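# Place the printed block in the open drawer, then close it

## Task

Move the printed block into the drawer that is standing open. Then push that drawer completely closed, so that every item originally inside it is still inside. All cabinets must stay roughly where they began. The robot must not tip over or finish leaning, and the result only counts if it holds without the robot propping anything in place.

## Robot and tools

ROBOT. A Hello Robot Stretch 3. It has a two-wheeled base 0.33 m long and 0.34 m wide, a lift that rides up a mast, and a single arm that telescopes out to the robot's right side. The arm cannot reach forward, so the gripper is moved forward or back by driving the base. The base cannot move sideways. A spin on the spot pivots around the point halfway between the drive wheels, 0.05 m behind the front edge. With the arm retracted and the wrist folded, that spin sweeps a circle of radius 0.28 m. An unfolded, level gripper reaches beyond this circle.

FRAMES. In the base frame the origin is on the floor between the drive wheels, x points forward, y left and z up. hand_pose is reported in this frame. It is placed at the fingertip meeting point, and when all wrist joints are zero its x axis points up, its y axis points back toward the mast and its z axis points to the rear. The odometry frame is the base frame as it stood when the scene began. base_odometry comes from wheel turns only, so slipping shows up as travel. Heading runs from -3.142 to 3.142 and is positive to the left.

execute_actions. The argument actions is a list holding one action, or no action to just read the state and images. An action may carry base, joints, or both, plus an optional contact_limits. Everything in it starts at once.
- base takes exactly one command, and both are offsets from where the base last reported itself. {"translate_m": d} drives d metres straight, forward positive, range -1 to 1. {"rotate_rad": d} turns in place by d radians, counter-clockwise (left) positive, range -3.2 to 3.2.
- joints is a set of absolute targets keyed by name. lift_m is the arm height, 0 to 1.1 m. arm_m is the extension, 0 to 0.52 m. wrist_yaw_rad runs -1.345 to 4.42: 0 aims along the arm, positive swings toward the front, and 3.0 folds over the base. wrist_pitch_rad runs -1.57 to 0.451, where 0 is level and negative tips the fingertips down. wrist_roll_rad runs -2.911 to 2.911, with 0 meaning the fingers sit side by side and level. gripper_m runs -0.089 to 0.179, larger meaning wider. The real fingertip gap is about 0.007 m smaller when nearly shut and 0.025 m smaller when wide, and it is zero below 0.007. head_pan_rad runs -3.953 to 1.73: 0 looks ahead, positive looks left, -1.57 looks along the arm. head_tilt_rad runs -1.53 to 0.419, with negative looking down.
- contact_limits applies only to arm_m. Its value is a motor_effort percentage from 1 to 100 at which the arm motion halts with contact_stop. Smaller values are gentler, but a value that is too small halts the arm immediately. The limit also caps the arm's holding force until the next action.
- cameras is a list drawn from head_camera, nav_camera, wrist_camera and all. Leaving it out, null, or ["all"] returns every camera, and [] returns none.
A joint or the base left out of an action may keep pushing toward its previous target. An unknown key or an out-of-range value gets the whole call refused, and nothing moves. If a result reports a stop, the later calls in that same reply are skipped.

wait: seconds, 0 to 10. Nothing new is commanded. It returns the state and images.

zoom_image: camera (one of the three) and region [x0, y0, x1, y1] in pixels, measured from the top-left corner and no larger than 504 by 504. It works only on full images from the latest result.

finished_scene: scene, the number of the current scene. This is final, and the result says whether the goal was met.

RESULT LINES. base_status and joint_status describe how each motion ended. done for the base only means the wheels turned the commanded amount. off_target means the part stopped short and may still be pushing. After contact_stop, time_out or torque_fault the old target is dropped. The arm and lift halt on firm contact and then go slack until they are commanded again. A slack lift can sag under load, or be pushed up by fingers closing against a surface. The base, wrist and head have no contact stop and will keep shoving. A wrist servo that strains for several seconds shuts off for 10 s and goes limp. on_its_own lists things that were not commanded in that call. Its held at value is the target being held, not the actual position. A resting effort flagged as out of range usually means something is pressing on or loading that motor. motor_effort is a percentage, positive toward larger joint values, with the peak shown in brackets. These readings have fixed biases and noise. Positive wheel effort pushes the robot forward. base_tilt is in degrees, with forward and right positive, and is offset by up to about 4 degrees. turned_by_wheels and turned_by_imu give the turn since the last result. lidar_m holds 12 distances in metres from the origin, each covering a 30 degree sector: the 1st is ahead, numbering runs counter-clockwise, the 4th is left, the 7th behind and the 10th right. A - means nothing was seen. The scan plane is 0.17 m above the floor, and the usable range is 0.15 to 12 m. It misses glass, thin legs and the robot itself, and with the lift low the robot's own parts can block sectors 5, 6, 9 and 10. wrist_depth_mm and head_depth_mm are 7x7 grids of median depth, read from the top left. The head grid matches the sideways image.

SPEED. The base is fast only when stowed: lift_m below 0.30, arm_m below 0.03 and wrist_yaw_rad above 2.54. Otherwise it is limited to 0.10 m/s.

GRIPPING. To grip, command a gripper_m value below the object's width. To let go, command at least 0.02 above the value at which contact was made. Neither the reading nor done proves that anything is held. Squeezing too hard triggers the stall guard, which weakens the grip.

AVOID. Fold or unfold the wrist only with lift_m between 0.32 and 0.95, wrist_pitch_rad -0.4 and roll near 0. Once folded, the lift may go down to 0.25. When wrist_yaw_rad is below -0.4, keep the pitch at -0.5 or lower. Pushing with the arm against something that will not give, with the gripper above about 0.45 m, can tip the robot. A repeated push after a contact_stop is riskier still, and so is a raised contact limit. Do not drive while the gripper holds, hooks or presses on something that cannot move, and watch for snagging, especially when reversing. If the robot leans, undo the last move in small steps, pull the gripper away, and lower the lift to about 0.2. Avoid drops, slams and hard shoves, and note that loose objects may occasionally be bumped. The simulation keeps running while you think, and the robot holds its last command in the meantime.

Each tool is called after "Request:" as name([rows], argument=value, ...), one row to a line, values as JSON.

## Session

Request:
execute_actions([
  {"joints":{"head_tilt_rad":-0.4}},
], cameras=["nav_camera"])

Request:
execute_actions([
  {"joints":{"head_pan_rad":-1.8}},
], cameras=["nav_camera"])

Request:
execute_actions([
  {"joints":{"head_pan_rad":-3.6}},
], cameras=["nav_camera"])

Scene clock: 0.80 s.
base_odometry: x=+0.000 y=+0.000 heading=+0.000 (m, m, rad; odometry frame)
turned_by_wheels: +0.000 (rad since the last result)
turned_by_imu: +0.000 (rad since the last result)
base_tilt: forward=+1.1 right=-0.4 (deg)
lidar_m: 2.30 2.14 1.93 1.37 1.37 2.12 2.03 2.08 2.02 1.32 1.36 2.61
head_depth_mm: 2353 2521 2638 2905 2461 1837 1474 / 2345 2514 2661 2906 2450 1827 1466 / 2344 2523 2601 2906 2415 1800 1453 / 2353 2484 2619 2845 2364 1811 1453 / 2324 2483 2640 2825 2372 1794 1438 / 2327 2455 2639 2842 2351 1774 1436 / 2304 2448 2591 2547 2242 1782 1432
base_status: not commanded
joint_positions: lift_m=+0.544 arm_m=+0.001 wrist_yaw_rad=+2.855 wrist_pitch_rad=-0.417 wrist_roll_rad=-0.013 gripper_m=+0.037 head_pan_rad=-0.003 head_tilt_rad=-0.395
joint_status: all done
motor_effort: left_wheel=+0(0) right_wheel=+0(0) lift_m=+25(24) arm_m=+0(0) wrist_yaw_rad=-1(0) wrist_pitch_rad=+4(4) wrist_roll_rad=-1(0) gripper_m=+1(0) head_pan_rad=+0(0) head_tilt_rad=-2(33) (%)
hand_pose: x=+0.0423 y=+0.0693 z=+0.5573 quat_wxyz=(+0.244, +0.701, +0.048, +0.668) (m; base frame)
wrist_depth_mm: - - - - - - - / - - - - - - - / - - - - - - - / - - - - - - - / 998 - - - - - - / 831 - 833 839 865 856 835 / 712 682 690 720 700 727 723
pictures: nav_camera (sideways: a quarter turn counterclockwise sets it upright)
Images, in order (width x height): nav_camera 672x504.

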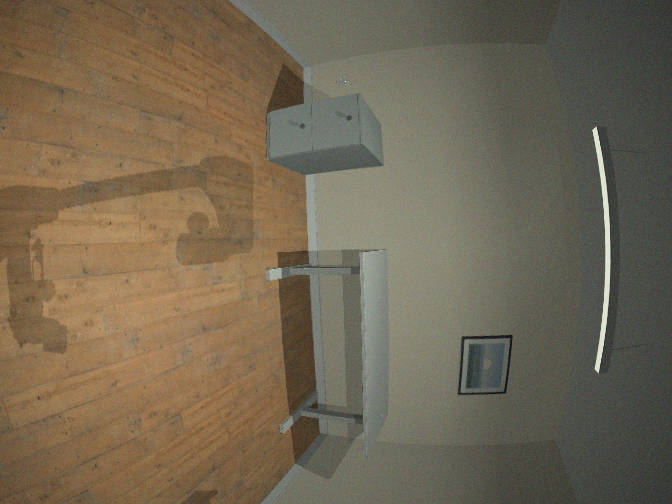

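Scene clock: 2.27 s.
base_odometry: x=+0.000 y=+0.000 heading=+0.000 (m, m, rad; odometry frame)
turned_by_wheels: +0.000 (rad since the last result)
turned_by_imu: +0.000 (rad since the last result)
base_tilt: forward=+1.1 right=-0.3 (deg)
lidar_m: 2.30 2.14 1.94 1.37 1.38 2.12 2.02 2.08 2.01 1.32 1.36 2.62
head_depth_mm: 1833 1957 2124 2289 2403 1858 1468 / 1786 1892 2046 2225 2329 1825 1467 / 1740 1847 1976 2143 2271 1817 1464 / 1701 1804 1930 2065 2191 1806 1453 / 1650 1760 1888 2026 2137 1804 1452 / 1611 1703 1825 1950 2075 1786 1441 / 1571 1672 1775 1865 1786 1602 1436
base_status: not commanded
joint_positions: lift_m=+0.544 arm_m=+0.001 wrist_yaw_rad=+2.855 wrist_pitch_rad=-0.417 wrist_roll_rad=-0.013 gripper_m=+0.037 head_pan_rad=-1.793 head_tilt_rad=-0.395
joint_status: all done
motor_effort: left_wheel=+0(0) right_wheel=+0(0) lift_m=+25(25) arm_m=+0(0) wrist_yaw_rad=+0(0) wrist_pitch_rad=+4(4) wrist_roll_rad=+0(0) gripper_m=+1(0) head_pan_rad=-4(42) head_tilt_rad=-3(3) (%)
hand_pose: x=+0.0423 y=+0.0693 z=+0.5573 quat_wxyz=(+0.244, +0.701, +0.048, +0.668) (m; base frame)
wrist_depth_mm: - - - - - - - / - - - - - - - / - - - - - - - / - - - - - - - / 982 - - - - - - / 837 - 840 843 852 837 829 / 693 707 695 714 686 733 710
pictures: nav_camera (sideways: a quarter turn counterclockwise sets it upright)
Images, in order (width x height): nav_camera 672x504.

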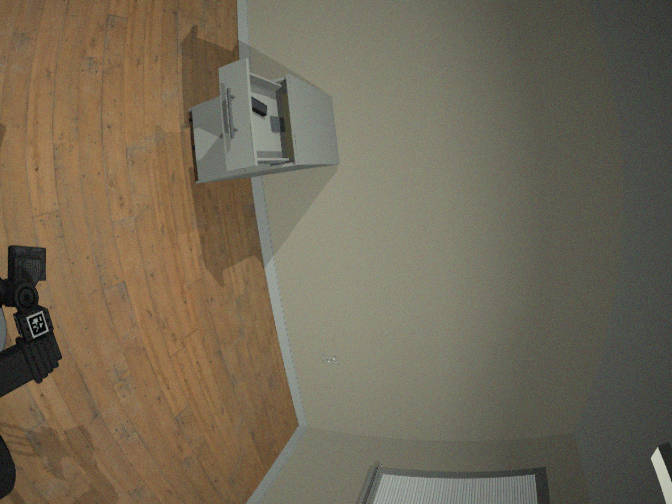

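Scene clock: 3.73 s.
base_odometry: x=+0.000 y=+0.000 heading=+0.000 (m, m, rad; odometry frame)
turned_by_wheels: +0.000 (rad since the last result)
turned_by_imu: +0.000 (rad since the last result)
base_tilt: forward=+1.1 right=-0.3 (deg)
lidar_m: 2.30 2.14 1.93 1.37 1.37 2.12 2.02 2.08 2.01 1.32 1.35 2.61
head_depth_mm: 2179 2284 2373 2427 1840 1808 1476 / 2181 2339 2552 2695 2448 1821 1460 / 2054 2193 2375 2526 2428 1814 1455 / 1940 2086 2226 2404 2403 1804 1453 / 1856 1977 2106 2293 2335 1812 1442 / 1785 1896 2025 2159 2245 1788 1435 / 1710 1800 1913 2026 2146 1784 1435
base_status: not commanded
joint_positions: lift_m=+0.544 arm_m=+0.001 wrist_yaw_rad=+2.855 wrist_pitch_rad=-0.417 wrist_roll_rad=-0.013 gripper_m=+0.037 head_pan_rad=-3.593 head_tilt_rad=-0.395
joint_status: all done
motor_effort: left_wheel=+0(1) right_wheel=+0(0) lift_m=+25(25) arm_m=+0(0) wrist_yaw_rad=+0(0) wrist_pitch_rad=+4(4) wrist_roll_rad=+0(0) gripper_m=+0(1) head_pan_rad=-3(41) head_tilt_rad=-2(3) (%)
hand_pose: x=+0.0423 y=+0.0693 z=+0.5573 quat_wxyz=(+0.244, +0.701, +0.048, +0.668) (m; base frame)
wrist_depth_mm: - - - - - - - / - - - - - - - / - - - - - - - / - - - - - - - / - - - - - - - / 834 - 835 830 852 851 824 / 700 683 682 721 689 715 719
pictures: nav_camera (sideways: a quarter turn counterclockwise sets it upright)
Images, in order (width x height): nav_camera 672x504.

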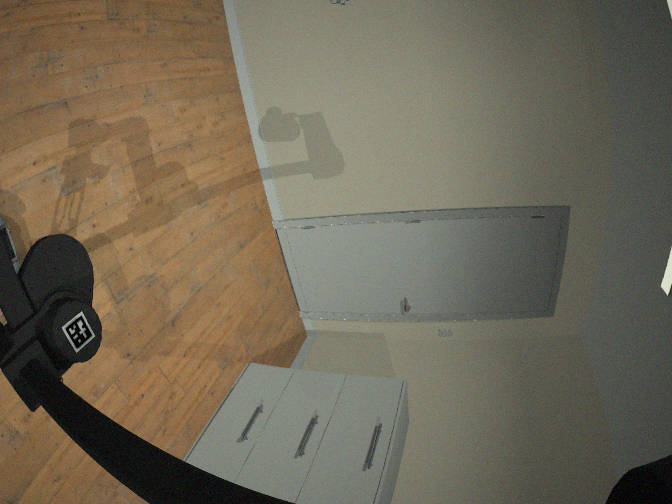

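Request:
execute_actions([
  {"joints":{"head_pan_rad":-0.4,"head_tilt_rad":-0.25,"lift_m":0.28}},
], cameras=["head_camera"])

Scene clock: 8.17 s.
base_odometry: x=+0.000 y=+0.000 heading=+0.000 (m, m, rad; odometry frame)
turned_by_wheels: +0.000 (rad since the last result)
turned_by_imu: +0.001 (rad since the last result)
base_tilt: forward=+1.1 right=-0.3 (deg)
lidar_m: 2.30 2.14 1.93 1.37 1.37 2.12 2.02 2.08 2.01 1.32 1.36 2.62
head_depth_mm: 2480 2507 2563 2589 2616 2199 1668 / 2801 2868 2922 2943 2940 2185 1679 / 2817 2936 3058 3097 2920 2160 1649 / 2675 2770 2932 2960 3088 2142 1652 / 2544 2656 2777 2821 2943 2126 1637 / 2416 2567 2629 2707 2877 2128 1638 / 2331 2413 2539 2556 2703 2096 1630
base_status: not commanded
joint_positions: lift_m=+0.281 arm_m=+0.001 wrist_yaw_rad=+2.855 wrist_pitch_rad=-0.417 wrist_roll_rad=-0.013 gripper_m=+0.037 head_pan_rad=-0.407 head_tilt_rad=-0.260
joint_status: all done
motor_effort: left_wheel=+0(0) right_wheel=+0(0) lift_m=+13(22) arm_m=+0(0) wrist_yaw_rad=+0(0) wrist_pitch_rad=+4(4) wrist_roll_rad=+0(0) gripper_m=+0(0) head_pan_rad=+4(42) head_tilt_rad=+6(21) (%)
hand_pose: x=+0.0423 y=+0.0693 z=+0.2936 quat_wxyz=(+0.244, +0.701, +0.048, +0.668) (m; base frame)
wrist_depth_mm: - - - - - - - / - - - - - - - / - - - - - - - / - 765 774 776 776 784 767 / 605 - 618 635 619 624 606 / 505 - 518 504 524 512 506 / 444 - - 430 424 434 437
pictures: head_camera (sideways: a quarter turn clockwise sets it upright)
Images, in order (width x height): head_camera 896x504.

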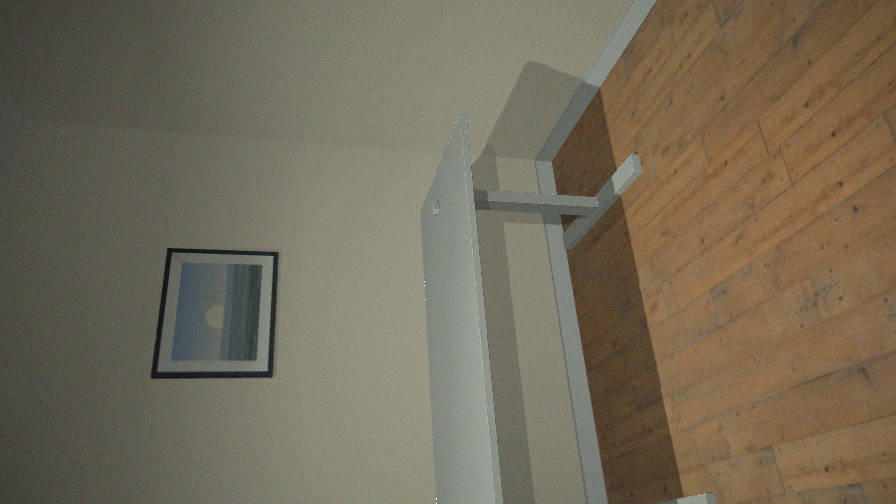

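Request:
execute_actions([
  {"base":{"rotate_rad":-0.63}},
], cameras=[])

Request:
execute_actions([
  {"base":{"translate_m":1.0}},
], cameras=[])

Request:
execute_actions([
  {"base":{"translate_m":0.95}},
], cameras=[])

Request:
execute_actions([
  {"base":{"rotate_rad":2.26},"joints":{"head_pan_rad":-1.57,"head_tilt_rad":-0.7}},
], cameras=[])

Request:
execute_actions([
  {"joints":{"lift_m":0.8}},
], cameras=[])

Request:
execute_actions([
  {"joints":{"wrist_yaw_rad":0,"gripper_m":0.12}},
], cameras=["head_camera","wrist_camera"])

Scene clock: 17.37 s.
base_odometry: x=+0.000 y=+0.000 heading=-0.630 (m, m, rad; odometry frame)
turned_by_wheels: -0.630 (rad since the last result)
turned_by_imu: -0.613 (rad since the last result)
base_tilt: forward=+1.1 right=-0.3 (deg)
lidar_m: 2.41 2.30 2.15 2.02 1.84 1.37 1.69 2.03 2.04 2.09 1.33 1.33
head_depth_mm: 1655 1716 1778 1831 1633 1331 1413 / 1737 1814 1858 1933 1610 1325 1487 / 1832 1891 1952 2055 2086 1180 1557 / 1924 1990 2070 2163 2247 1971 1650 / 2024 2100 2200 2295 2401 2133 1644 / 2143 2236 2349 2445 2537 2109 1649 / 2270 2379 2486 2625 2696 2124 1631
base_status: done
joint_positions: lift_m=+0.281 arm_m=+0.001 wrist_yaw_rad=+2.855 wrist_pitch_rad=-0.417 wrist_roll_rad=-0.013 gripper_m=+0.037 head_pan_rad=-0.407 head_tilt_rad=-0.260
joint_status: not commanded
motor_effort: left_wheel=+3(12) right_wheel=-2(6) lift_m=+13(12) arm_m=+0(0) wrist_yaw_rad=-1(1) wrist_pitch_rad=+4(4) wrist_roll_rad=+0(0) gripper_m=+0(0) head_pan_rad=+3(4) head_tilt_rad=+6(5) (%)
hand_pose: x=+0.0423 y=+0.0693 z=+0.2936 quat_wxyz=(+0.244, +0.701, +0.048, +0.668) (m; base frame)
wrist_depth_mm: - - - - - - - / - - - - - - - / - - - - - - - / - 770 762 783 766 784 775 / 607 - 627 616 608 619 619 / 504 - 515 507 524 510 511 / 443 - - 432 429 431 437
pictures: none
No camera images: the call's "cameras" was empty. Leave "cameras" out to get every camera's image.

Scene clock: 22.47 s.
base_odometry: x=+0.808 y=-0.589 heading=-0.630 (m, m, rad; odometry frame)
turned_by_wheels: +0.000 (rad since the last result)
turned_by_imu: +0.002 (rad since the last result)
base_tilt: forward=+1.1 right=-0.4 (deg)
lidar_m: 1.64 1.95 1.58 1.80 2.45 2.23 2.45 2.80 2.19 0.77 0.75 1.32
head_depth_mm: 1126 1158 1200 1245 1290 1330 1390 / 1176 1220 1257 1306 1362 1418 1463 / 1238 1277 1328 1376 1437 1498 1546 / 1303 1346 1401 1472 1526 1598 1615 / 1371 1427 1487 1546 1621 1707 1641 / 1453 1513 1575 1658 1746 1813 1639 / 1541 1611 1686 1789 1872 1948 1633
base_status: done
joint_positions: lift_m=+0.281 arm_m=+0.001 wrist_yaw_rad=+2.855 wrist_pitch_rad=-0.417 wrist_roll_rad=-0.013 gripper_m=+0.037 head_pan_rad=-0.407 head_tilt_rad=-0.260
joint_status: not commanded
motor_effort: left_wheel=+2(13) right_wheel=-2(5) lift_m=+13(13) arm_m=+0(0) wrist_yaw_rad=-1(0) wrist_pitch_rad=+4(4) wrist_roll_rad=+0(0) gripper_m=+0(0) head_pan_rad=+3(4) head_tilt_rad=+6(5) (%)
hand_pose: x=+0.0423 y=+0.0693 z=+0.2935 quat_wxyz=(+0.244, +0.701, +0.048, +0.668) (m; base frame)
wrist_depth_mm: - - - - - - - / - - - - - - - / - - - - - - - / - 774 774 776 778 785 773 / 608 - 617 619 611 615 615 / 507 - 512 504 513 505 510 / 444 - - 436 422 441 432
pictures: none
No camera images: the call's "cameras" was empty. Leave "cameras" out to get every camera's image.

Scene clock: 27.40 s.
base_odometry: x=+1.576 y=-1.148 heading=-0.630 (m, m, rad; odometry frame)
turned_by_wheels: +0.000 (rad since the last result)
turned_by_imu: +0.002 (rad since the last result)
base_tilt: forward=+1.1 right=-0.4 (deg)
lidar_m: 0.92 0.78 1.23 1.27 1.98 3.05 3.17 1.11 0.99 0.80 0.73 0.74
head_depth_mm: 609 628 649 672 697 726 752 / 637 659 683 709 737 766 798 / 670 693 720 748 776 811 849 / 703 731 760 790 825 864 907 / 743 774 806 843 880 927 968 / 790 820 859 899 946 995 1045 / 837 875 915 966 1016 1073 1136
base_status: done
joint_positions: lift_m=+0.281 arm_m=+0.001 wrist_yaw_rad=+2.855 wrist_pitch_rad=-0.417 wrist_roll_rad=-0.013 gripper_m=+0.037 head_pan_rad=-0.407 head_tilt_rad=-0.260
joint_status: not commanded
motor_effort: left_wheel=+2(13) right_wheel=-1(5) lift_m=+13(13) arm_m=+0(0) wrist_yaw_rad=+0(1) wrist_pitch_rad=+4(4) wrist_roll_rad=+0(0) gripper_m=+1(0) head_pan_rad=+3(4) head_tilt_rad=+5(5) (%)
hand_pose: x=+0.0423 y=+0.0693 z=+0.2935 quat_wxyz=(+0.244, +0.701, +0.048, +0.668) (m; base frame)
wrist_depth_mm: - - - - - - 892 / - - - - - - 935 / - - - - - - 926 / - 767 748 783 767 764 711 / 608 - 624 628 615 614 591 / 506 - 511 509 521 504 485 / 445 - - 436 423 434 435
pictures: none
No camera images: the call's "cameras" was empty. Leave "cameras" out to get every camera's image.

Scene clock: 30.10 s.
base_odometry: x=+1.576 y=-1.148 heading=+1.630 (m, m, rad; odometry frame)
turned_by_wheels: +2.260 (rad since the last result)
turned_by_imu: +2.202 (rad since the last result)
base_tilt: forward=+1.1 right=-0.4 (deg)
lidar_m: 1.98 3.11 3.59 1.00 1.02 0.76 0.73 0.76 0.79 0.79 1.27 1.27
head_depth_mm: 1016 1133 1253 940 752 1329 1222 / 1022 1132 1222 934 746 1314 1214 / 1023 1136 1219 928 745 1278 1203 / 1026 1137 1218 920 740 1312 1201 / 1026 1139 1210 919 736 1340 1196 / 1026 1145 1198 907 734 1316 1195 / 1028 1152 1183 901 727 1315 1189
base_status: done
joint_positions: lift_m=+0.281 arm_m=+0.001 wrist_yaw_rad=+2.855 wrist_pitch_rad=-0.417 wrist_roll_rad=-0.013 gripper_m=+0.037 head_pan_rad=-1.563 head_tilt_rad=-0.692
joint_status: all done
motor_effort: left_wheel=-2(10) right_wheel=+2(8) lift_m=+13(13) arm_m=+0(0) wrist_yaw_rad=+0(0) wrist_pitch_rad=+4(4) wrist_roll_rad=+0(0) gripper_m=+0(1) head_pan_rad=-3(40) head_tilt_rad=-5(37) (%)
hand_pose: x=+0.0423 y=+0.0693 z=+0.2935 quat_wxyz=(+0.244, +0.701, +0.048, +0.668) (m; base frame)
wrist_depth_mm: - 848 - - - - - / - 907 - - - - - / - 950 - - - - - / - 761 762 769 751 762 777 / 615 - 622 619 621 611 614 / 498 - 520 511 523 515 503 / 442 - - 433 420 434 436
pictures: none
No camera images: the call's "cameras" was empty. Leave "cameras" out to get every camera's image.

Scene clock: 35.67 s.
base_odometry: x=+1.576 y=-1.148 heading=+1.630 (m, m, rad; odometry frame)
turned_by_wheels: +0.000 (rad since the last result)
turned_by_imu: +0.001 (rad since the last result)
base_tilt: forward=+1.1 right=-0.3 (deg)
lidar_m: 1.98 3.09 3.61 1.00 1.02 0.76 0.73 0.76 0.79 0.78 1.26 1.27
head_depth_mm: 1020 1136 1260 939 754 1321 1278 / 1021 1136 1216 932 750 1316 - / 1021 1137 1217 928 745 1288 1252 / 1027 1138 1224 920 740 1316 1279 / 1024 1145 1204 913 736 1324 - / 1028 1142 1199 906 730 1327 1192 / 1030 1149 1187 903 728 1312 1193
base_status: not commanded
joint_positions: lift_m=+0.799 arm_m=+0.001 wrist_yaw_rad=+2.855 wrist_pitch_rad=-0.417 wrist_roll_rad=-0.013 gripper_m=+0.037 head_pan_rad=-1.563 head_tilt_rad=-0.692
joint_status: all done
motor_effort: left_wheel=-2(2) right_wheel=+1(2) lift_m=+36(39) arm_m=-1(0) wrist_yaw_rad=+0(0) wrist_pitch_rad=+4(4) wrist_roll_rad=+0(0) gripper_m=+0(0) head_pan_rad=-3(3) head_tilt_rad=-5(5) (%)
hand_pose: x=+0.0423 y=+0.0693 z=+0.8123 quat_wxyz=(+0.244, +0.701, +0.048, +0.668) (m; base frame)
wrist_depth_mm: - - - - - - - / - - - - - - - / - 999 - - - - - / - - - - - - - / - - - - - - - / - - - - - - - / 995 981 934 - 955 967 -
pictures: none
No camera images: the call's "cameras" was empty. Leave "cameras" out to get every camera's image.

Scene clock: 38.10 s.
base_odometry: x=+1.576 y=-1.148 heading=+1.630 (m, m, rad; odometry frame)
turned_by_wheels: +0.000 (rad since the last result)
turned_by_imu: +0.001 (rad since the last result)
base_tilt: forward=+1.1 right=-0.4 (deg)
lidar_m: 1.98 3.09 3.60 1.00 1.02 0.76 0.73 0.76 0.79 0.79 1.26 1.27
head_depth_mm: 1019 1131 1257 941 753 1327 1267 / 1021 1140 1217 933 748 1324 - / 1023 1138 1217 927 744 670 - / 1024 1143 1223 924 740 664 - / 1027 1140 1211 917 737 1329 1196 / 1025 1145 1195 909 732 1327 1198 / 1030 1142 1181 901 728 1311 1192
base_status: not commanded
joint_positions: lift_m=+0.799 arm_m=+0.001 wrist_yaw_rad=+0.003 wrist_pitch_rad=-0.417 wrist_roll_rad=-0.013 gripper_m=+0.120 head_pan_rad=-1.563 head_tilt_rad=-0.692
joint_status: all done
motor_effort: left_wheel=-2(2) right_wheel=+2(1) lift_m=+36(36) arm_m=+0(0) wrist_yaw_rad=-3(4) wrist_pitch_rad=+4(4) wrist_roll_rad=+0(0) gripper_m=+0(81) head_pan_rad=-4(3) head_tilt_rad=-4(4) (%)
hand_pose: x=-0.0208 y=-0.3706 z=+0.8123 quat_wxyz=(+0.697, +0.149, -0.687, -0.145) (m; base frame)
wrist_depth_mm: 882 873 877 857 889 890 830 / 784 783 791 819 818 941 816 / 522 520 525 533 536 548 829 / 385 386 392 393 392 400 711 / 308 309 310 311 313 318 316 / 265 265 269 268 264 267 262 / - 950 - 994 971 965 801
pictures: head_camera (sideways: a quarter turn clockwise sets it upright), wrist_camera
Images, in order (width x height): head_camera 896x504, wrist_camera 644x364.

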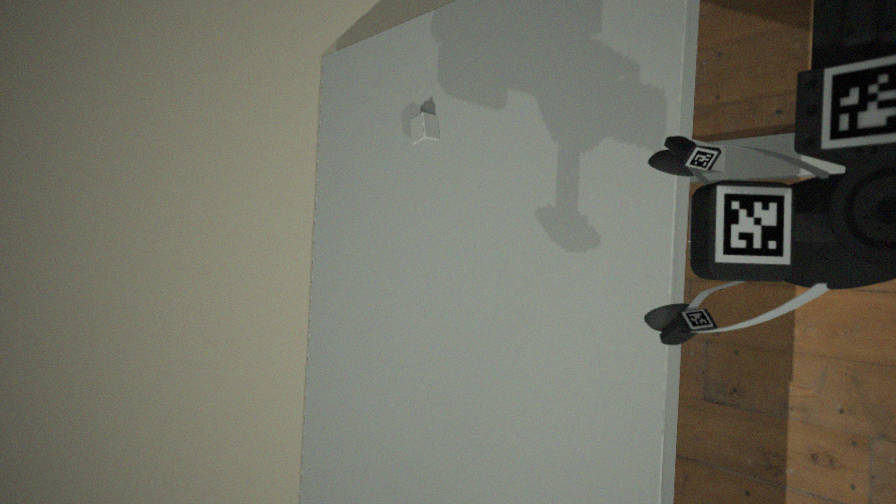

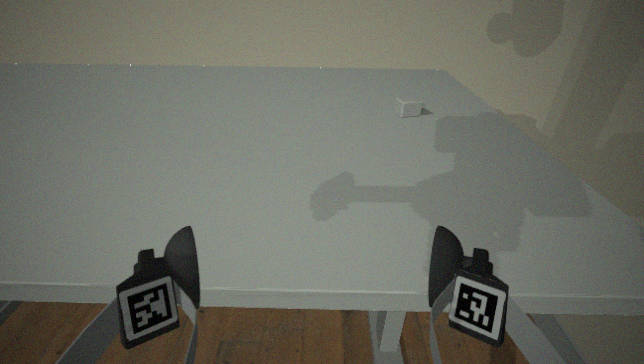

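Request:
execute_actions([
  {"base":{"translate_m":-0.15},"joints":{"lift_m":0.74,"arm_m":0.36}},
], cameras=["wrist_camera"])

Scene clock: 43.73 s.
base_odometry: x=+1.585 y=-1.298 heading=+1.630 (m, m, rad; odometry frame)
turned_by_wheels: +0.000 (rad since the last result)
turned_by_imu: +0.001 (rad since the last result)
base_tilt: forward=+1.1 right=-0.3 (deg)
lidar_m: 2.09 3.23 3.69 0.98 0.83 0.60 0.58 0.61 0.83 0.76 1.26 1.39
head_depth_mm: 1022 1137 1283 1472 1611 1457 - / 1020 1140 1263 1411 - 1349 1185 / 1021 1137 1217 1033 724 1312 1207 / 1025 1138 1222 951 720 1272 1178 / 1026 1146 1205 917 734 1325 1202 / 1025 1146 1199 911 732 1320 1200 / 1032 1147 1188 902 727 1316 1193
base_status: done
joint_positions: lift_m=+0.741 arm_m=+0.360 wrist_yaw_rad=+0.002 wrist_pitch_rad=-0.417 wrist_roll_rad=-0.013 gripper_m=+0.120 head_pan_rad=-1.563 head_tilt_rad=-0.692
joint_status: all done
motor_effort: left_wheel=-2(8) right_wheel=+1(1) lift_m=+13(34) arm_m=+2(2) wrist_yaw_rad=-1(3) wrist_pitch_rad=+5(4) wrist_roll_rad=+0(0) gripper_m=+0(0) head_pan_rad=-4(4) head_tilt_rad=-5(5) (%)
hand_pose: x=-0.0211 y=-0.7292 z=+0.7535 quat_wxyz=(+0.697, +0.148, -0.687, -0.145) (m; base frame)
wrist_depth_mm: 555 546 547 564 554 557 551 / 552 555 577 570 576 603 602 / 369 369 373 381 377 646 627 / 275 275 277 247 281 284 635 / 221 221 222 223 225 228 580 / 183 187 185 185 187 190 187 / 161 153 158 159 159 154 160
pictures: wrist_camera
Images, in order (width x height): wrist_camera 644x364.

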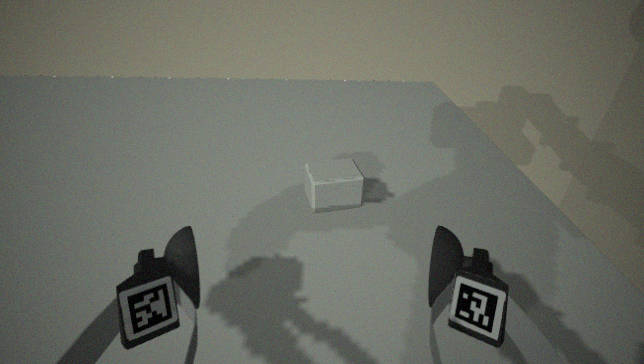

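Request:
execute_actions([
  {"base":{"translate_m":-0.015},"joints":{"lift_m":0.734,"arm_m":0.46}},
], cameras=["wrist_camera"])

Request:
execute_actions([
  {"joints":{"gripper_m":0.0}},
], cameras=[])

Request:
execute_actions([
  {"joints":{"lift_m":0.8,"arm_m":0.0}},
], cameras=["wrist_camera"])

Scene clock: 48.73 s.
base_odometry: x=+1.586 y=-1.313 heading=+1.630 (m, m, rad; odometry frame)
turned_by_wheels: +0.000 (rad since the last result)
turned_by_imu: +0.001 (rad since the last result)
base_tilt: forward=+1.1 right=-0.3 (deg)
lidar_m: 2.10 3.24 3.68 0.98 0.81 0.59 0.57 0.59 0.81 0.76 1.26 1.40
head_depth_mm: 1021 1136 1279 1478 1605 1435 - / 1022 1137 1276 1446 - 1350 1191 / 1021 1144 1223 851 744 1309 1207 / 1022 1138 1216 888 742 1277 1176 / 1024 1143 1208 911 736 1322 1200 / 1024 1145 1194 909 732 1328 1193 / 1031 1147 1185 902 728 1318 1192
base_status: done
joint_positions: lift_m=+0.735 arm_m=+0.460 wrist_yaw_rad=+0.002 wrist_pitch_rad=-0.417 wrist_roll_rad=-0.013 gripper_m=+0.120 head_pan_rad=-1.563 head_tilt_rad=-0.692
joint_status: all done
motor_effort: left_wheel=-2(8) right_wheel=+1(2) lift_m=+12(13) arm_m=+2(0) wrist_yaw_rad=-2(2) wrist_pitch_rad=+4(4) wrist_roll_rad=+0(0) gripper_m=+1(0) head_pan_rad=-4(4) head_tilt_rad=-4(4) (%)
hand_pose: x=-0.0211 y=-0.8292 z=+0.7475 quat_wxyz=(+0.697, +0.148, -0.687, -0.145) (m; base frame)
wrist_depth_mm: 453 456 459 458 461 457 455 / 487 487 494 492 488 499 500 / 349 353 359 362 363 544 543 / 264 265 267 269 268 273 603 / 211 213 214 214 214 217 570 / 175 179 177 147 178 183 180 / 154 146 151 151 152 148 153
pictures: wrist_camera
Images, in order (width x height): wrist_camera 644x364.

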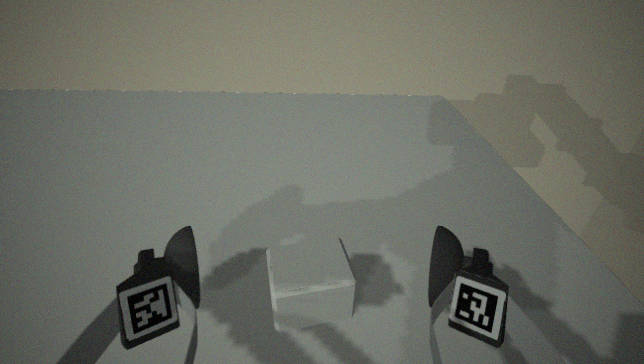

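Scene clock: 50.43 s.
base_odometry: x=+1.586 y=-1.313 heading=+1.630 (m, m, rad; odometry frame)
turned_by_wheels: +0.000 (rad since the last result)
turned_by_imu: +0.000 (rad since the last result)
base_tilt: forward=+1.1 right=-0.4 (deg)
lidar_m: 2.10 3.25 3.66 0.98 0.81 0.59 0.57 0.59 0.81 0.76 1.26 1.41
head_depth_mm: 1018 1134 1276 1471 1607 1437 - / 1021 1134 1285 1433 - 1345 1190 / 1020 1141 1226 854 743 1316 1205 / 1024 1142 1218 886 738 1274 1176 / 1025 1140 1208 913 737 1324 1205 / 1029 1142 1194 911 730 1326 1195 / 1029 1147 1185 901 727 1319 1186
base_status: not commanded
joint_positions: lift_m=+0.735 arm_m=+0.460 wrist_yaw_rad=+0.002 wrist_pitch_rad=-0.417 wrist_roll_rad=-0.013 gripper_m=+0.001 head_pan_rad=-1.563 head_tilt_rad=-0.692
joint_status: all done
motor_effort: left_wheel=-2(2) right_wheel=+2(2) lift_m=+13(13) arm_m=+2(2) wrist_yaw_rad=-2(1) wrist_pitch_rad=+4(4) wrist_roll_rad=+0(0) gripper_m=-14(88) head_pan_rad=-3(3) head_tilt_rad=-5(5) (%)
hand_pose: x=-0.0211 y=-0.8292 z=+0.7475 quat_wxyz=(+0.697, +0.148, -0.687, -0.145) (m; base frame)
wrist_depth_mm: 458 454 458 458 458 457 458 / 488 496 500 496 493 498 502 / 355 352 358 356 365 540 548 / 263 264 268 269 271 271 590 / 210 211 222 214 215 216 572 / 175 176 - 145 182 179 179 / 150 151 147 148 148 153 154
pictures: none
No camera images: the call's "cameras" was empty. Leave "cameras" out to get every camera's image.

Scene clock: 55.00 s.
base_odometry: x=+1.586 y=-1.313 heading=+1.630 (m, m, rad; odometry frame)
turned_by_wheels: +0.000 (rad since the last result)
turned_by_imu: +0.001 (rad since the last result)
base_tilt: forward=+1.1 right=-0.3 (deg)
lidar_m: 2.10 3.24 3.66 0.98 0.81 0.59 0.57 0.59 0.81 0.76 1.27 1.40
head_depth_mm: 1021 1131 1284 1471 1605 1420 1288 / 1017 1135 1280 1413 768 1314 - / 1024 1137 1219 928 747 1316 - / 1022 1139 1219 922 741 541 - / 1026 1146 1211 917 735 1328 1195 / 1027 1147 1197 907 731 1316 1196 / 1031 1148 1182 905 729 1324 1192
base_status: not commanded
joint_positions: lift_m=+0.799 arm_m=+0.001 wrist_yaw_rad=+0.002 wrist_pitch_rad=-0.417 wrist_roll_rad=-0.013 gripper_m=+0.001 head_pan_rad=-1.563 head_tilt_rad=-0.692
joint_status: all done
joint sent to its limit — the command would take arm_m past its lower limit, so that joint was sent only as far as its limit.
motor_effort: left_wheel=-2(2) right_wheel=+1(2) lift_m=+37(38) arm_m=-2(1) wrist_yaw_rad=-1(1) wrist_pitch_rad=+5(4) wrist_roll_rad=+0(0) gripper_m=-14(14) head_pan_rad=-3(4) head_tilt_rad=-4(4) (%)
hand_pose: x=-0.0211 y=-0.3708 z=+0.8123 quat_wxyz=(+0.697, +0.148, -0.687, -0.145) (m; base frame)
wrist_depth_mm: 901 890 875 867 861 846 639 / 784 779 782 785 928 921 642 / 509 526 528 529 568 957 622 / 384 389 384 394 394 940 645 / 307 310 326 312 315 824 637 / 264 266 - 145 263 272 628 / - 958 975 935 966 904 630
pictures: wrist_camera
Images, in order (width x height): wrist_camera 644x364.

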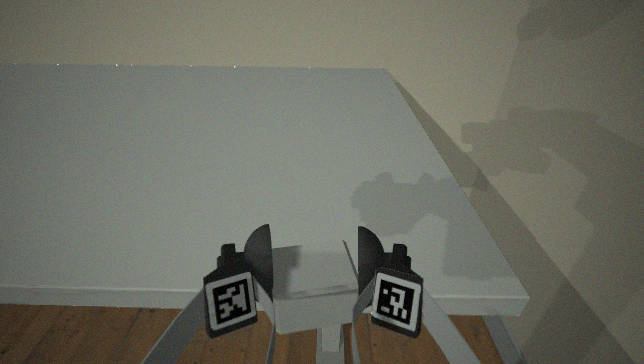

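Request:
execute_actions([
  {"base":{"translate_m":0.75}},
], cameras=[])

Request:
execute_actions([
  {"base":{"rotate_rad":-1.61}},
], cameras=[])

Request:
execute_actions([
  {"base":{"translate_m":-1.0},"joints":{"head_tilt_rad":-0.9}},
], cameras=[])

Request:
execute_actions([
  {"base":{"translate_m":-0.18}},
], cameras=["head_camera","wrist_camera"])

Scene clock: 67.20 s.
base_odometry: x=+1.541 y=-0.564 heading=+1.630 (m, m, rad; odometry frame)
turned_by_wheels: +0.000 (rad since the last result)
turned_by_imu: +0.003 (rad since the last result)
base_tilt: forward=+1.2 right=-0.3 (deg)
lidar_m: 2.45 2.55 2.77 3.53 1.23 1.36 1.31 1.08 1.09 1.22 0.89 1.40
head_depth_mm: 1019 1134 1215 941 753 1320 1283 / 1023 1134 1213 934 750 1314 - / 1022 1137 1218 924 743 1345 - / 1024 1144 1223 919 740 541 - / 1026 1135 1205 918 737 1330 1196 / 1026 1147 1193 906 730 1323 1200 / 1028 1151 1187 902 727 1312 1194
base_status: done
joint_positions: lift_m=+0.799 arm_m=+0.001 wrist_yaw_rad=+0.002 wrist_pitch_rad=-0.417 wrist_roll_rad=-0.013 gripper_m=+0.001 head_pan_rad=-1.563 head_tilt_rad=-0.692
joint_status: not commanded
motor_effort: left_wheel=-2(2) right_wheel=+1(5) lift_m=+37(36) arm_m=-2(2) wrist_yaw_rad=-2(1) wrist_pitch_rad=+4(4) wrist_roll_rad=+0(0) gripper_m=-14(14) head_pan_rad=-3(4) head_tilt_rad=-5(4) (%)
hand_pose: x=-0.0211 y=-0.3708 z=+0.8123 quat_wxyz=(+0.697, +0.148, -0.687, -0.145) (m; base frame)
wrist_depth_mm: 870 885 887 886 858 865 881 / 920 804 790 814 834 853 836 / 519 523 528 529 534 533 542 / 385 387 389 396 395 398 402 / 305 309 321 312 315 317 316 / 277 275 - 145 270 273 272 / 968 936 957 954 954 - 934
pictures: none
No camera images: the call's "cameras" was empty. Leave "cameras" out to get every camera's image.

Scene clock: 70.80 s.
base_odometry: x=+1.541 y=-0.564 heading=+0.020 (m, m, rad; odometry frame)
turned_by_wheels: -1.610 (rad since the last result)
turned_by_imu: -1.573 (rad since the last result)
base_tilt: forward=+1.1 right=-0.3 (deg)
lidar_m: 1.22 0.89 1.40 2.45 2.53 2.70 3.54 1.22 1.36 1.31 1.11 1.09
head_depth_mm: 1109 1236 1395 1604 1697 1414 1287 / 1105 1235 1391 1607 1687 1417 - / 1104 1236 1391 1592 1671 1409 - / 1101 1228 1397 1600 1673 542 - / 1105 1231 1396 1592 1661 1391 1198 / 1102 1230 1390 1602 1651 1395 1192 / 1096 1229 1391 1596 1652 1383 1186
base_status: done
joint_positions: lift_m=+0.799 arm_m=+0.001 wrist_yaw_rad=+0.002 wrist_pitch_rad=-0.417 wrist_roll_rad=-0.013 gripper_m=+0.001 head_pan_rad=-1.563 head_tilt_rad=-0.692
joint_status: not commanded
motor_effort: left_wheel=+3(7) right_wheel=-2(5) lift_m=+37(37) arm_m=-2(2) wrist_yaw_rad=-1(2) wrist_pitch_rad=+4(4) wrist_roll_rad=+0(0) gripper_m=-14(13) head_pan_rad=-4(3) head_tilt_rad=-4(5) (%)
hand_pose: x=-0.0211 y=-0.3708 z=+0.8123 quat_wxyz=(+0.697, +0.148, -0.687, -0.145) (m; base frame)
wrist_depth_mm: 958 954 945 969 964 991 986 / - - - - - - - / 595 - - - - - - / - - - - - - - / - - - - - - - / - - - 145 - - - / 901 950 966 948 977 982 991
pictures: none
No camera images: the call's "cameras" was empty. Leave "cameras" out to get every camera's image.

Scene clock: 82.30 s.
base_odometry: x=+0.542 y=-0.585 heading=+0.020 (m, m, rad; odometry frame)
turned_by_wheels: +0.000 (rad since the last result)
turned_by_imu: +0.003 (rad since the last result)
base_tilt: forward=+1.2 right=-0.3 (deg)
lidar_m: 1.81 1.83 2.08 2.42 2.36 2.67 2.55 1.95 0.77 0.74 1.37 1.84
head_depth_mm: 1183 1309 1019 993 885 - - / 1186 1255 1010 1004 849 - - / 1188 1254 1004 995 819 - - / 1186 1291 1029 1025 - - 1095 / 1183 1368 1602 1674 1435 1253 1125 / 1182 1367 1611 1652 1431 1256 1119 / 1184 1369 1622 1660 1421 1252 1113
base_status: done
joint_positions: lift_m=+0.799 arm_m=+0.001 wrist_yaw_rad=+0.002 wrist_pitch_rad=-0.417 wrist_roll_rad=-0.013 gripper_m=+0.001 head_pan_rad=-1.563 head_tilt_rad=-0.888
joint_status: all done
motor_effort: left_wheel=+3(6) right_wheel=-2(5) lift_m=+37(37) arm_m=-2(2) wrist_yaw_rad=-1(2) wrist_pitch_rad=+4(4) wrist_roll_rad=+0(0) gripper_m=-14(13) head_pan_rad=-3(3) head_tilt_rad=-6(25) (%)
hand_pose: x=-0.0211 y=-0.3708 z=+0.8123 quat_wxyz=(+0.697, +0.148, -0.687, -0.145) (m; base frame)
wrist_depth_mm: 963 959 - 981 994 - 974 / - - - - - - - / - - - 761 717 - - / - - - 692 712 682 - / - - - 628 610 600 - / - - - 145 518 515 - / 987 968 980 319 319 325 329
pictures: none
No camera images: the call's "cameras" was empty. Leave "cameras" out to get every camera's image.

Scene clock: 85.53 s.
base_odometry: x=+0.362 y=-0.588 heading=+0.020 (m, m, rad; odometry frame)
turned_by_wheels: +0.000 (rad since the last result)
turned_by_imu: +0.001 (rad since the last result)
base_tilt: forward=+1.2 right=-0.4 (deg)
lidar_m: 1.99 2.10 2.33 2.42 2.12 2.48 2.38 1.96 0.77 0.74 0.77 1.85
head_depth_mm: 1192 1373 1614 1723 1459 - - / 1190 1348 1499 1615 810 - - / 1191 1253 1006 1002 826 - - / 1191 1240 1029 997 - - 1097 / 1187 1232 1020 990 792 1258 1127 / 1193 1375 1544 1577 830 1253 1117 / 1192 1382 1615 1643 1416 1250 1116
base_status: done
joint_positions: lift_m=+0.799 arm_m=+0.001 wrist_yaw_rad=+0.002 wrist_pitch_rad=-0.417 wrist_roll_rad=-0.013 gripper_m=+0.001 head_pan_rad=-1.563 head_tilt_rad=-0.888
joint_status: not commanded
motor_effort: left_wheel=+3(4) right_wheel=-2(5) lift_m=+36(37) arm_m=-2(2) wrist_yaw_rad=-2(1) wrist_pitch_rad=+4(4) wrist_roll_rad=+0(0) gripper_m=-14(14) head_pan_rad=-4(4) head_tilt_rad=-6(6) (%)
hand_pose: x=-0.0211 y=-0.3708 z=+0.8123 quat_wxyz=(+0.697, +0.148, -0.687, -0.145) (m; base frame)
wrist_depth_mm: 993 965 - 974 989 982 - / - - - - - - - / - - 756 714 - - - / - - 653 685 716 - - / - - 624 614 665 - - / - - - 145 482 - - / 956 653 319 322 320 988 993
pictures: head_camera (sideways: a quarter turn clockwise sets it upright), wrist_camera
Images, in order (width x height): head_camera 896x504, wrist_camera 644x364.

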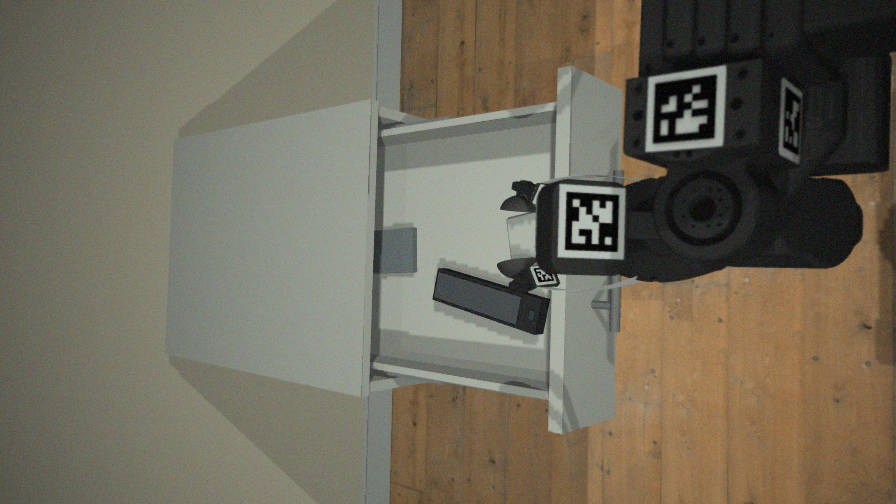

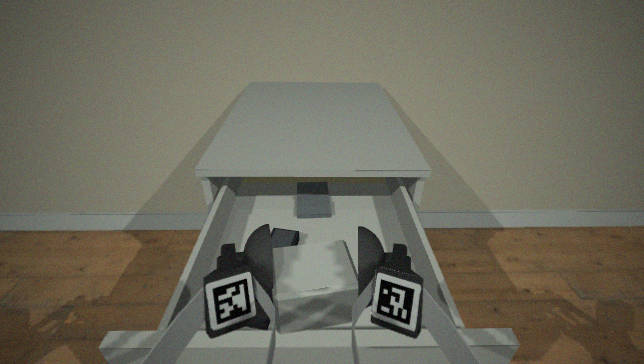

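Request:
execute_actions([
  {"base":{"translate_m":-0.05},"joints":{"arm_m":0.32,"wrist_pitch_rad":-1.0}},
], cameras=[])

Request:
execute_actions([
  {"joints":{"lift_m":0.68}},
], cameras=["wrist_camera","head_camera"])

Scene clock: 90.83 s.
base_odometry: x=+0.312 y=-0.589 heading=+0.020 (m, m, rad; odometry frame)
turned_by_wheels: +0.000 (rad since the last result)
turned_by_imu: +0.001 (rad since the last result)
base_tilt: forward=+1.0 right=-0.3 (deg)
lidar_m: 2.04 2.13 2.53 2.42 2.00 2.44 2.33 1.96 1.40 0.74 0.77 1.85
head_depth_mm: 1192 1380 1576 - - - - / 1190 1356 - 1659 1395 1267 1136 / 1189 1290 - 970 831 1272 1132 / 1189 1245 1025 969 797 1264 1123 / 1188 1233 1023 967 799 1258 1121 / 1196 1309 1017 985 832 1258 1118 / 1194 1366 1625 1651 1361 1258 1115
base_status: done
joint_positions: lift_m=+0.799 arm_m=+0.320 wrist_yaw_rad=+0.002 wrist_pitch_rad=-1.005 wrist_roll_rad=-0.013 gripper_m=+0.001 head_pan_rad=-1.563 head_tilt_rad=-0.889
joint_status: all done
motor_effort: left_wheel=+3(5) right_wheel=-2(5) lift_m=+36(36) arm_m=+2(3) wrist_yaw_rad=-1(2) wrist_pitch_rad=+1(3) wrist_roll_rad=+0(0) gripper_m=-13(14) head_pan_rad=-4(3) head_tilt_rad=-7(6) (%)
hand_pose: x=-0.0214 y=-0.5818 z=+0.7089 quat_wxyz=(+0.624, +0.343, -0.615, -0.338) (m; base frame)
wrist_depth_mm: 315 308 308 316 316 944 969 / 291 290 291 291 297 - - / - 396 406 401 405 - - / 919 370 380 382 376 971 985 / 319 350 341 358 362 889 914 / 301 327 - 145 292 844 854 / 287 308 309 307 311 807 782
pictures: none
No camera images: the call's "cameras" was empty. Leave "cameras" out to get every camera's image.

Scene clock: 92.77 s.
base_odometry: x=+0.312 y=-0.589 heading=+0.020 (m, m, rad; odometry frame)
turned_by_wheels: +0.000 (rad since the last result)
turned_by_imu: +0.000 (rad since the last result)
base_tilt: forward=+1.2 right=-0.4 (deg)
lidar_m: 2.03 2.14 2.53 2.42 2.00 2.43 2.33 1.96 1.40 0.74 0.77 1.86
head_depth_mm: 1194 1371 1623 1700 1462 1292 - / 1192 1370 1638 1745 - - 1137 / 1196 1291 1037 - 830 1273 1130 / 1189 1242 1027 1002 795 1261 1129 / 1183 1237 1020 970 800 1259 1123 / 1188 1320 1016 986 832 1254 1127 / 1197 1371 1621 1658 1365 1248 1118
base_status: not commanded
joint_positions: lift_m=+0.681 arm_m=+0.320 wrist_yaw_rad=+0.002 wrist_pitch_rad=-1.005 wrist_roll_rad=-0.013 gripper_m=+0.001 head_pan_rad=-1.563 head_tilt_rad=-0.889
joint_status: all done
motor_effort: left_wheel=+2(3) right_wheel=-2(2) lift_m=+13(34) arm_m=+2(3) wrist_yaw_rad=-2(2) wrist_pitch_rad=+2(2) wrist_roll_rad=+0(0) gripper_m=-14(13) head_pan_rad=-3(3) head_tilt_rad=-6(6) (%)
hand_pose: x=-0.0214 y=-0.5817 z=+0.5901 quat_wxyz=(+0.624, +0.343, -0.615, -0.338) (m; base frame)
wrist_depth_mm: 285 317 310 319 314 265 937 / 281 289 285 293 290 975 985 / 264 259 267 269 273 240 904 / 248 227 250 252 254 220 831 / 230 212 235 235 237 204 797 / 202 202 - 145 223 190 722 / 185 195 205 205 206 190 673
pictures: head_camera (sideways: a quarter turn clockwise sets it upright), wrist_camera
Images, in order (width x height): head_camera 896x504, wrist_camera 644x364.

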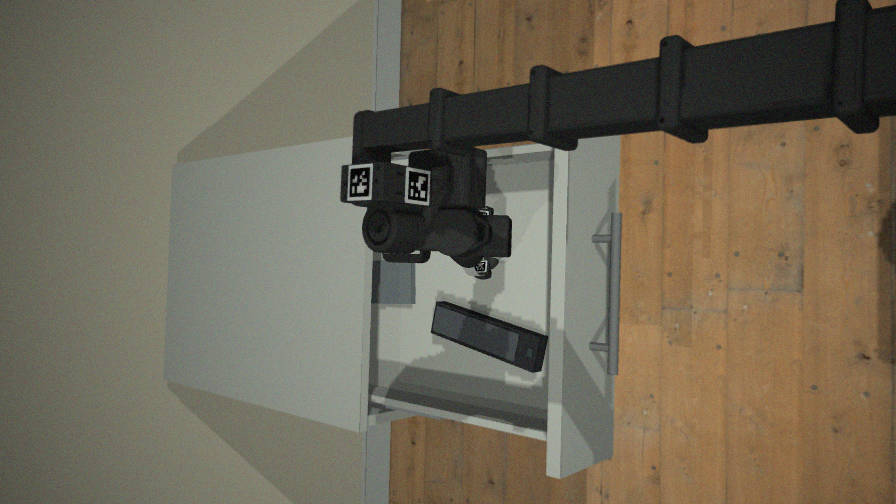

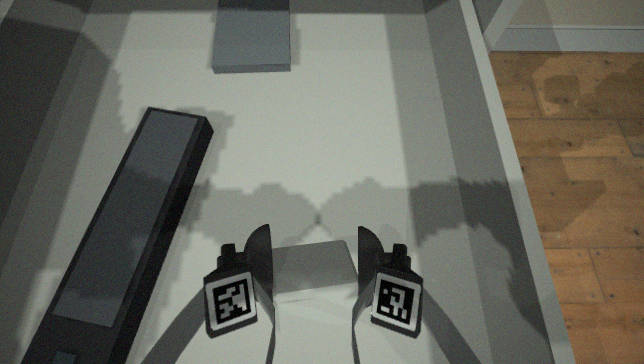

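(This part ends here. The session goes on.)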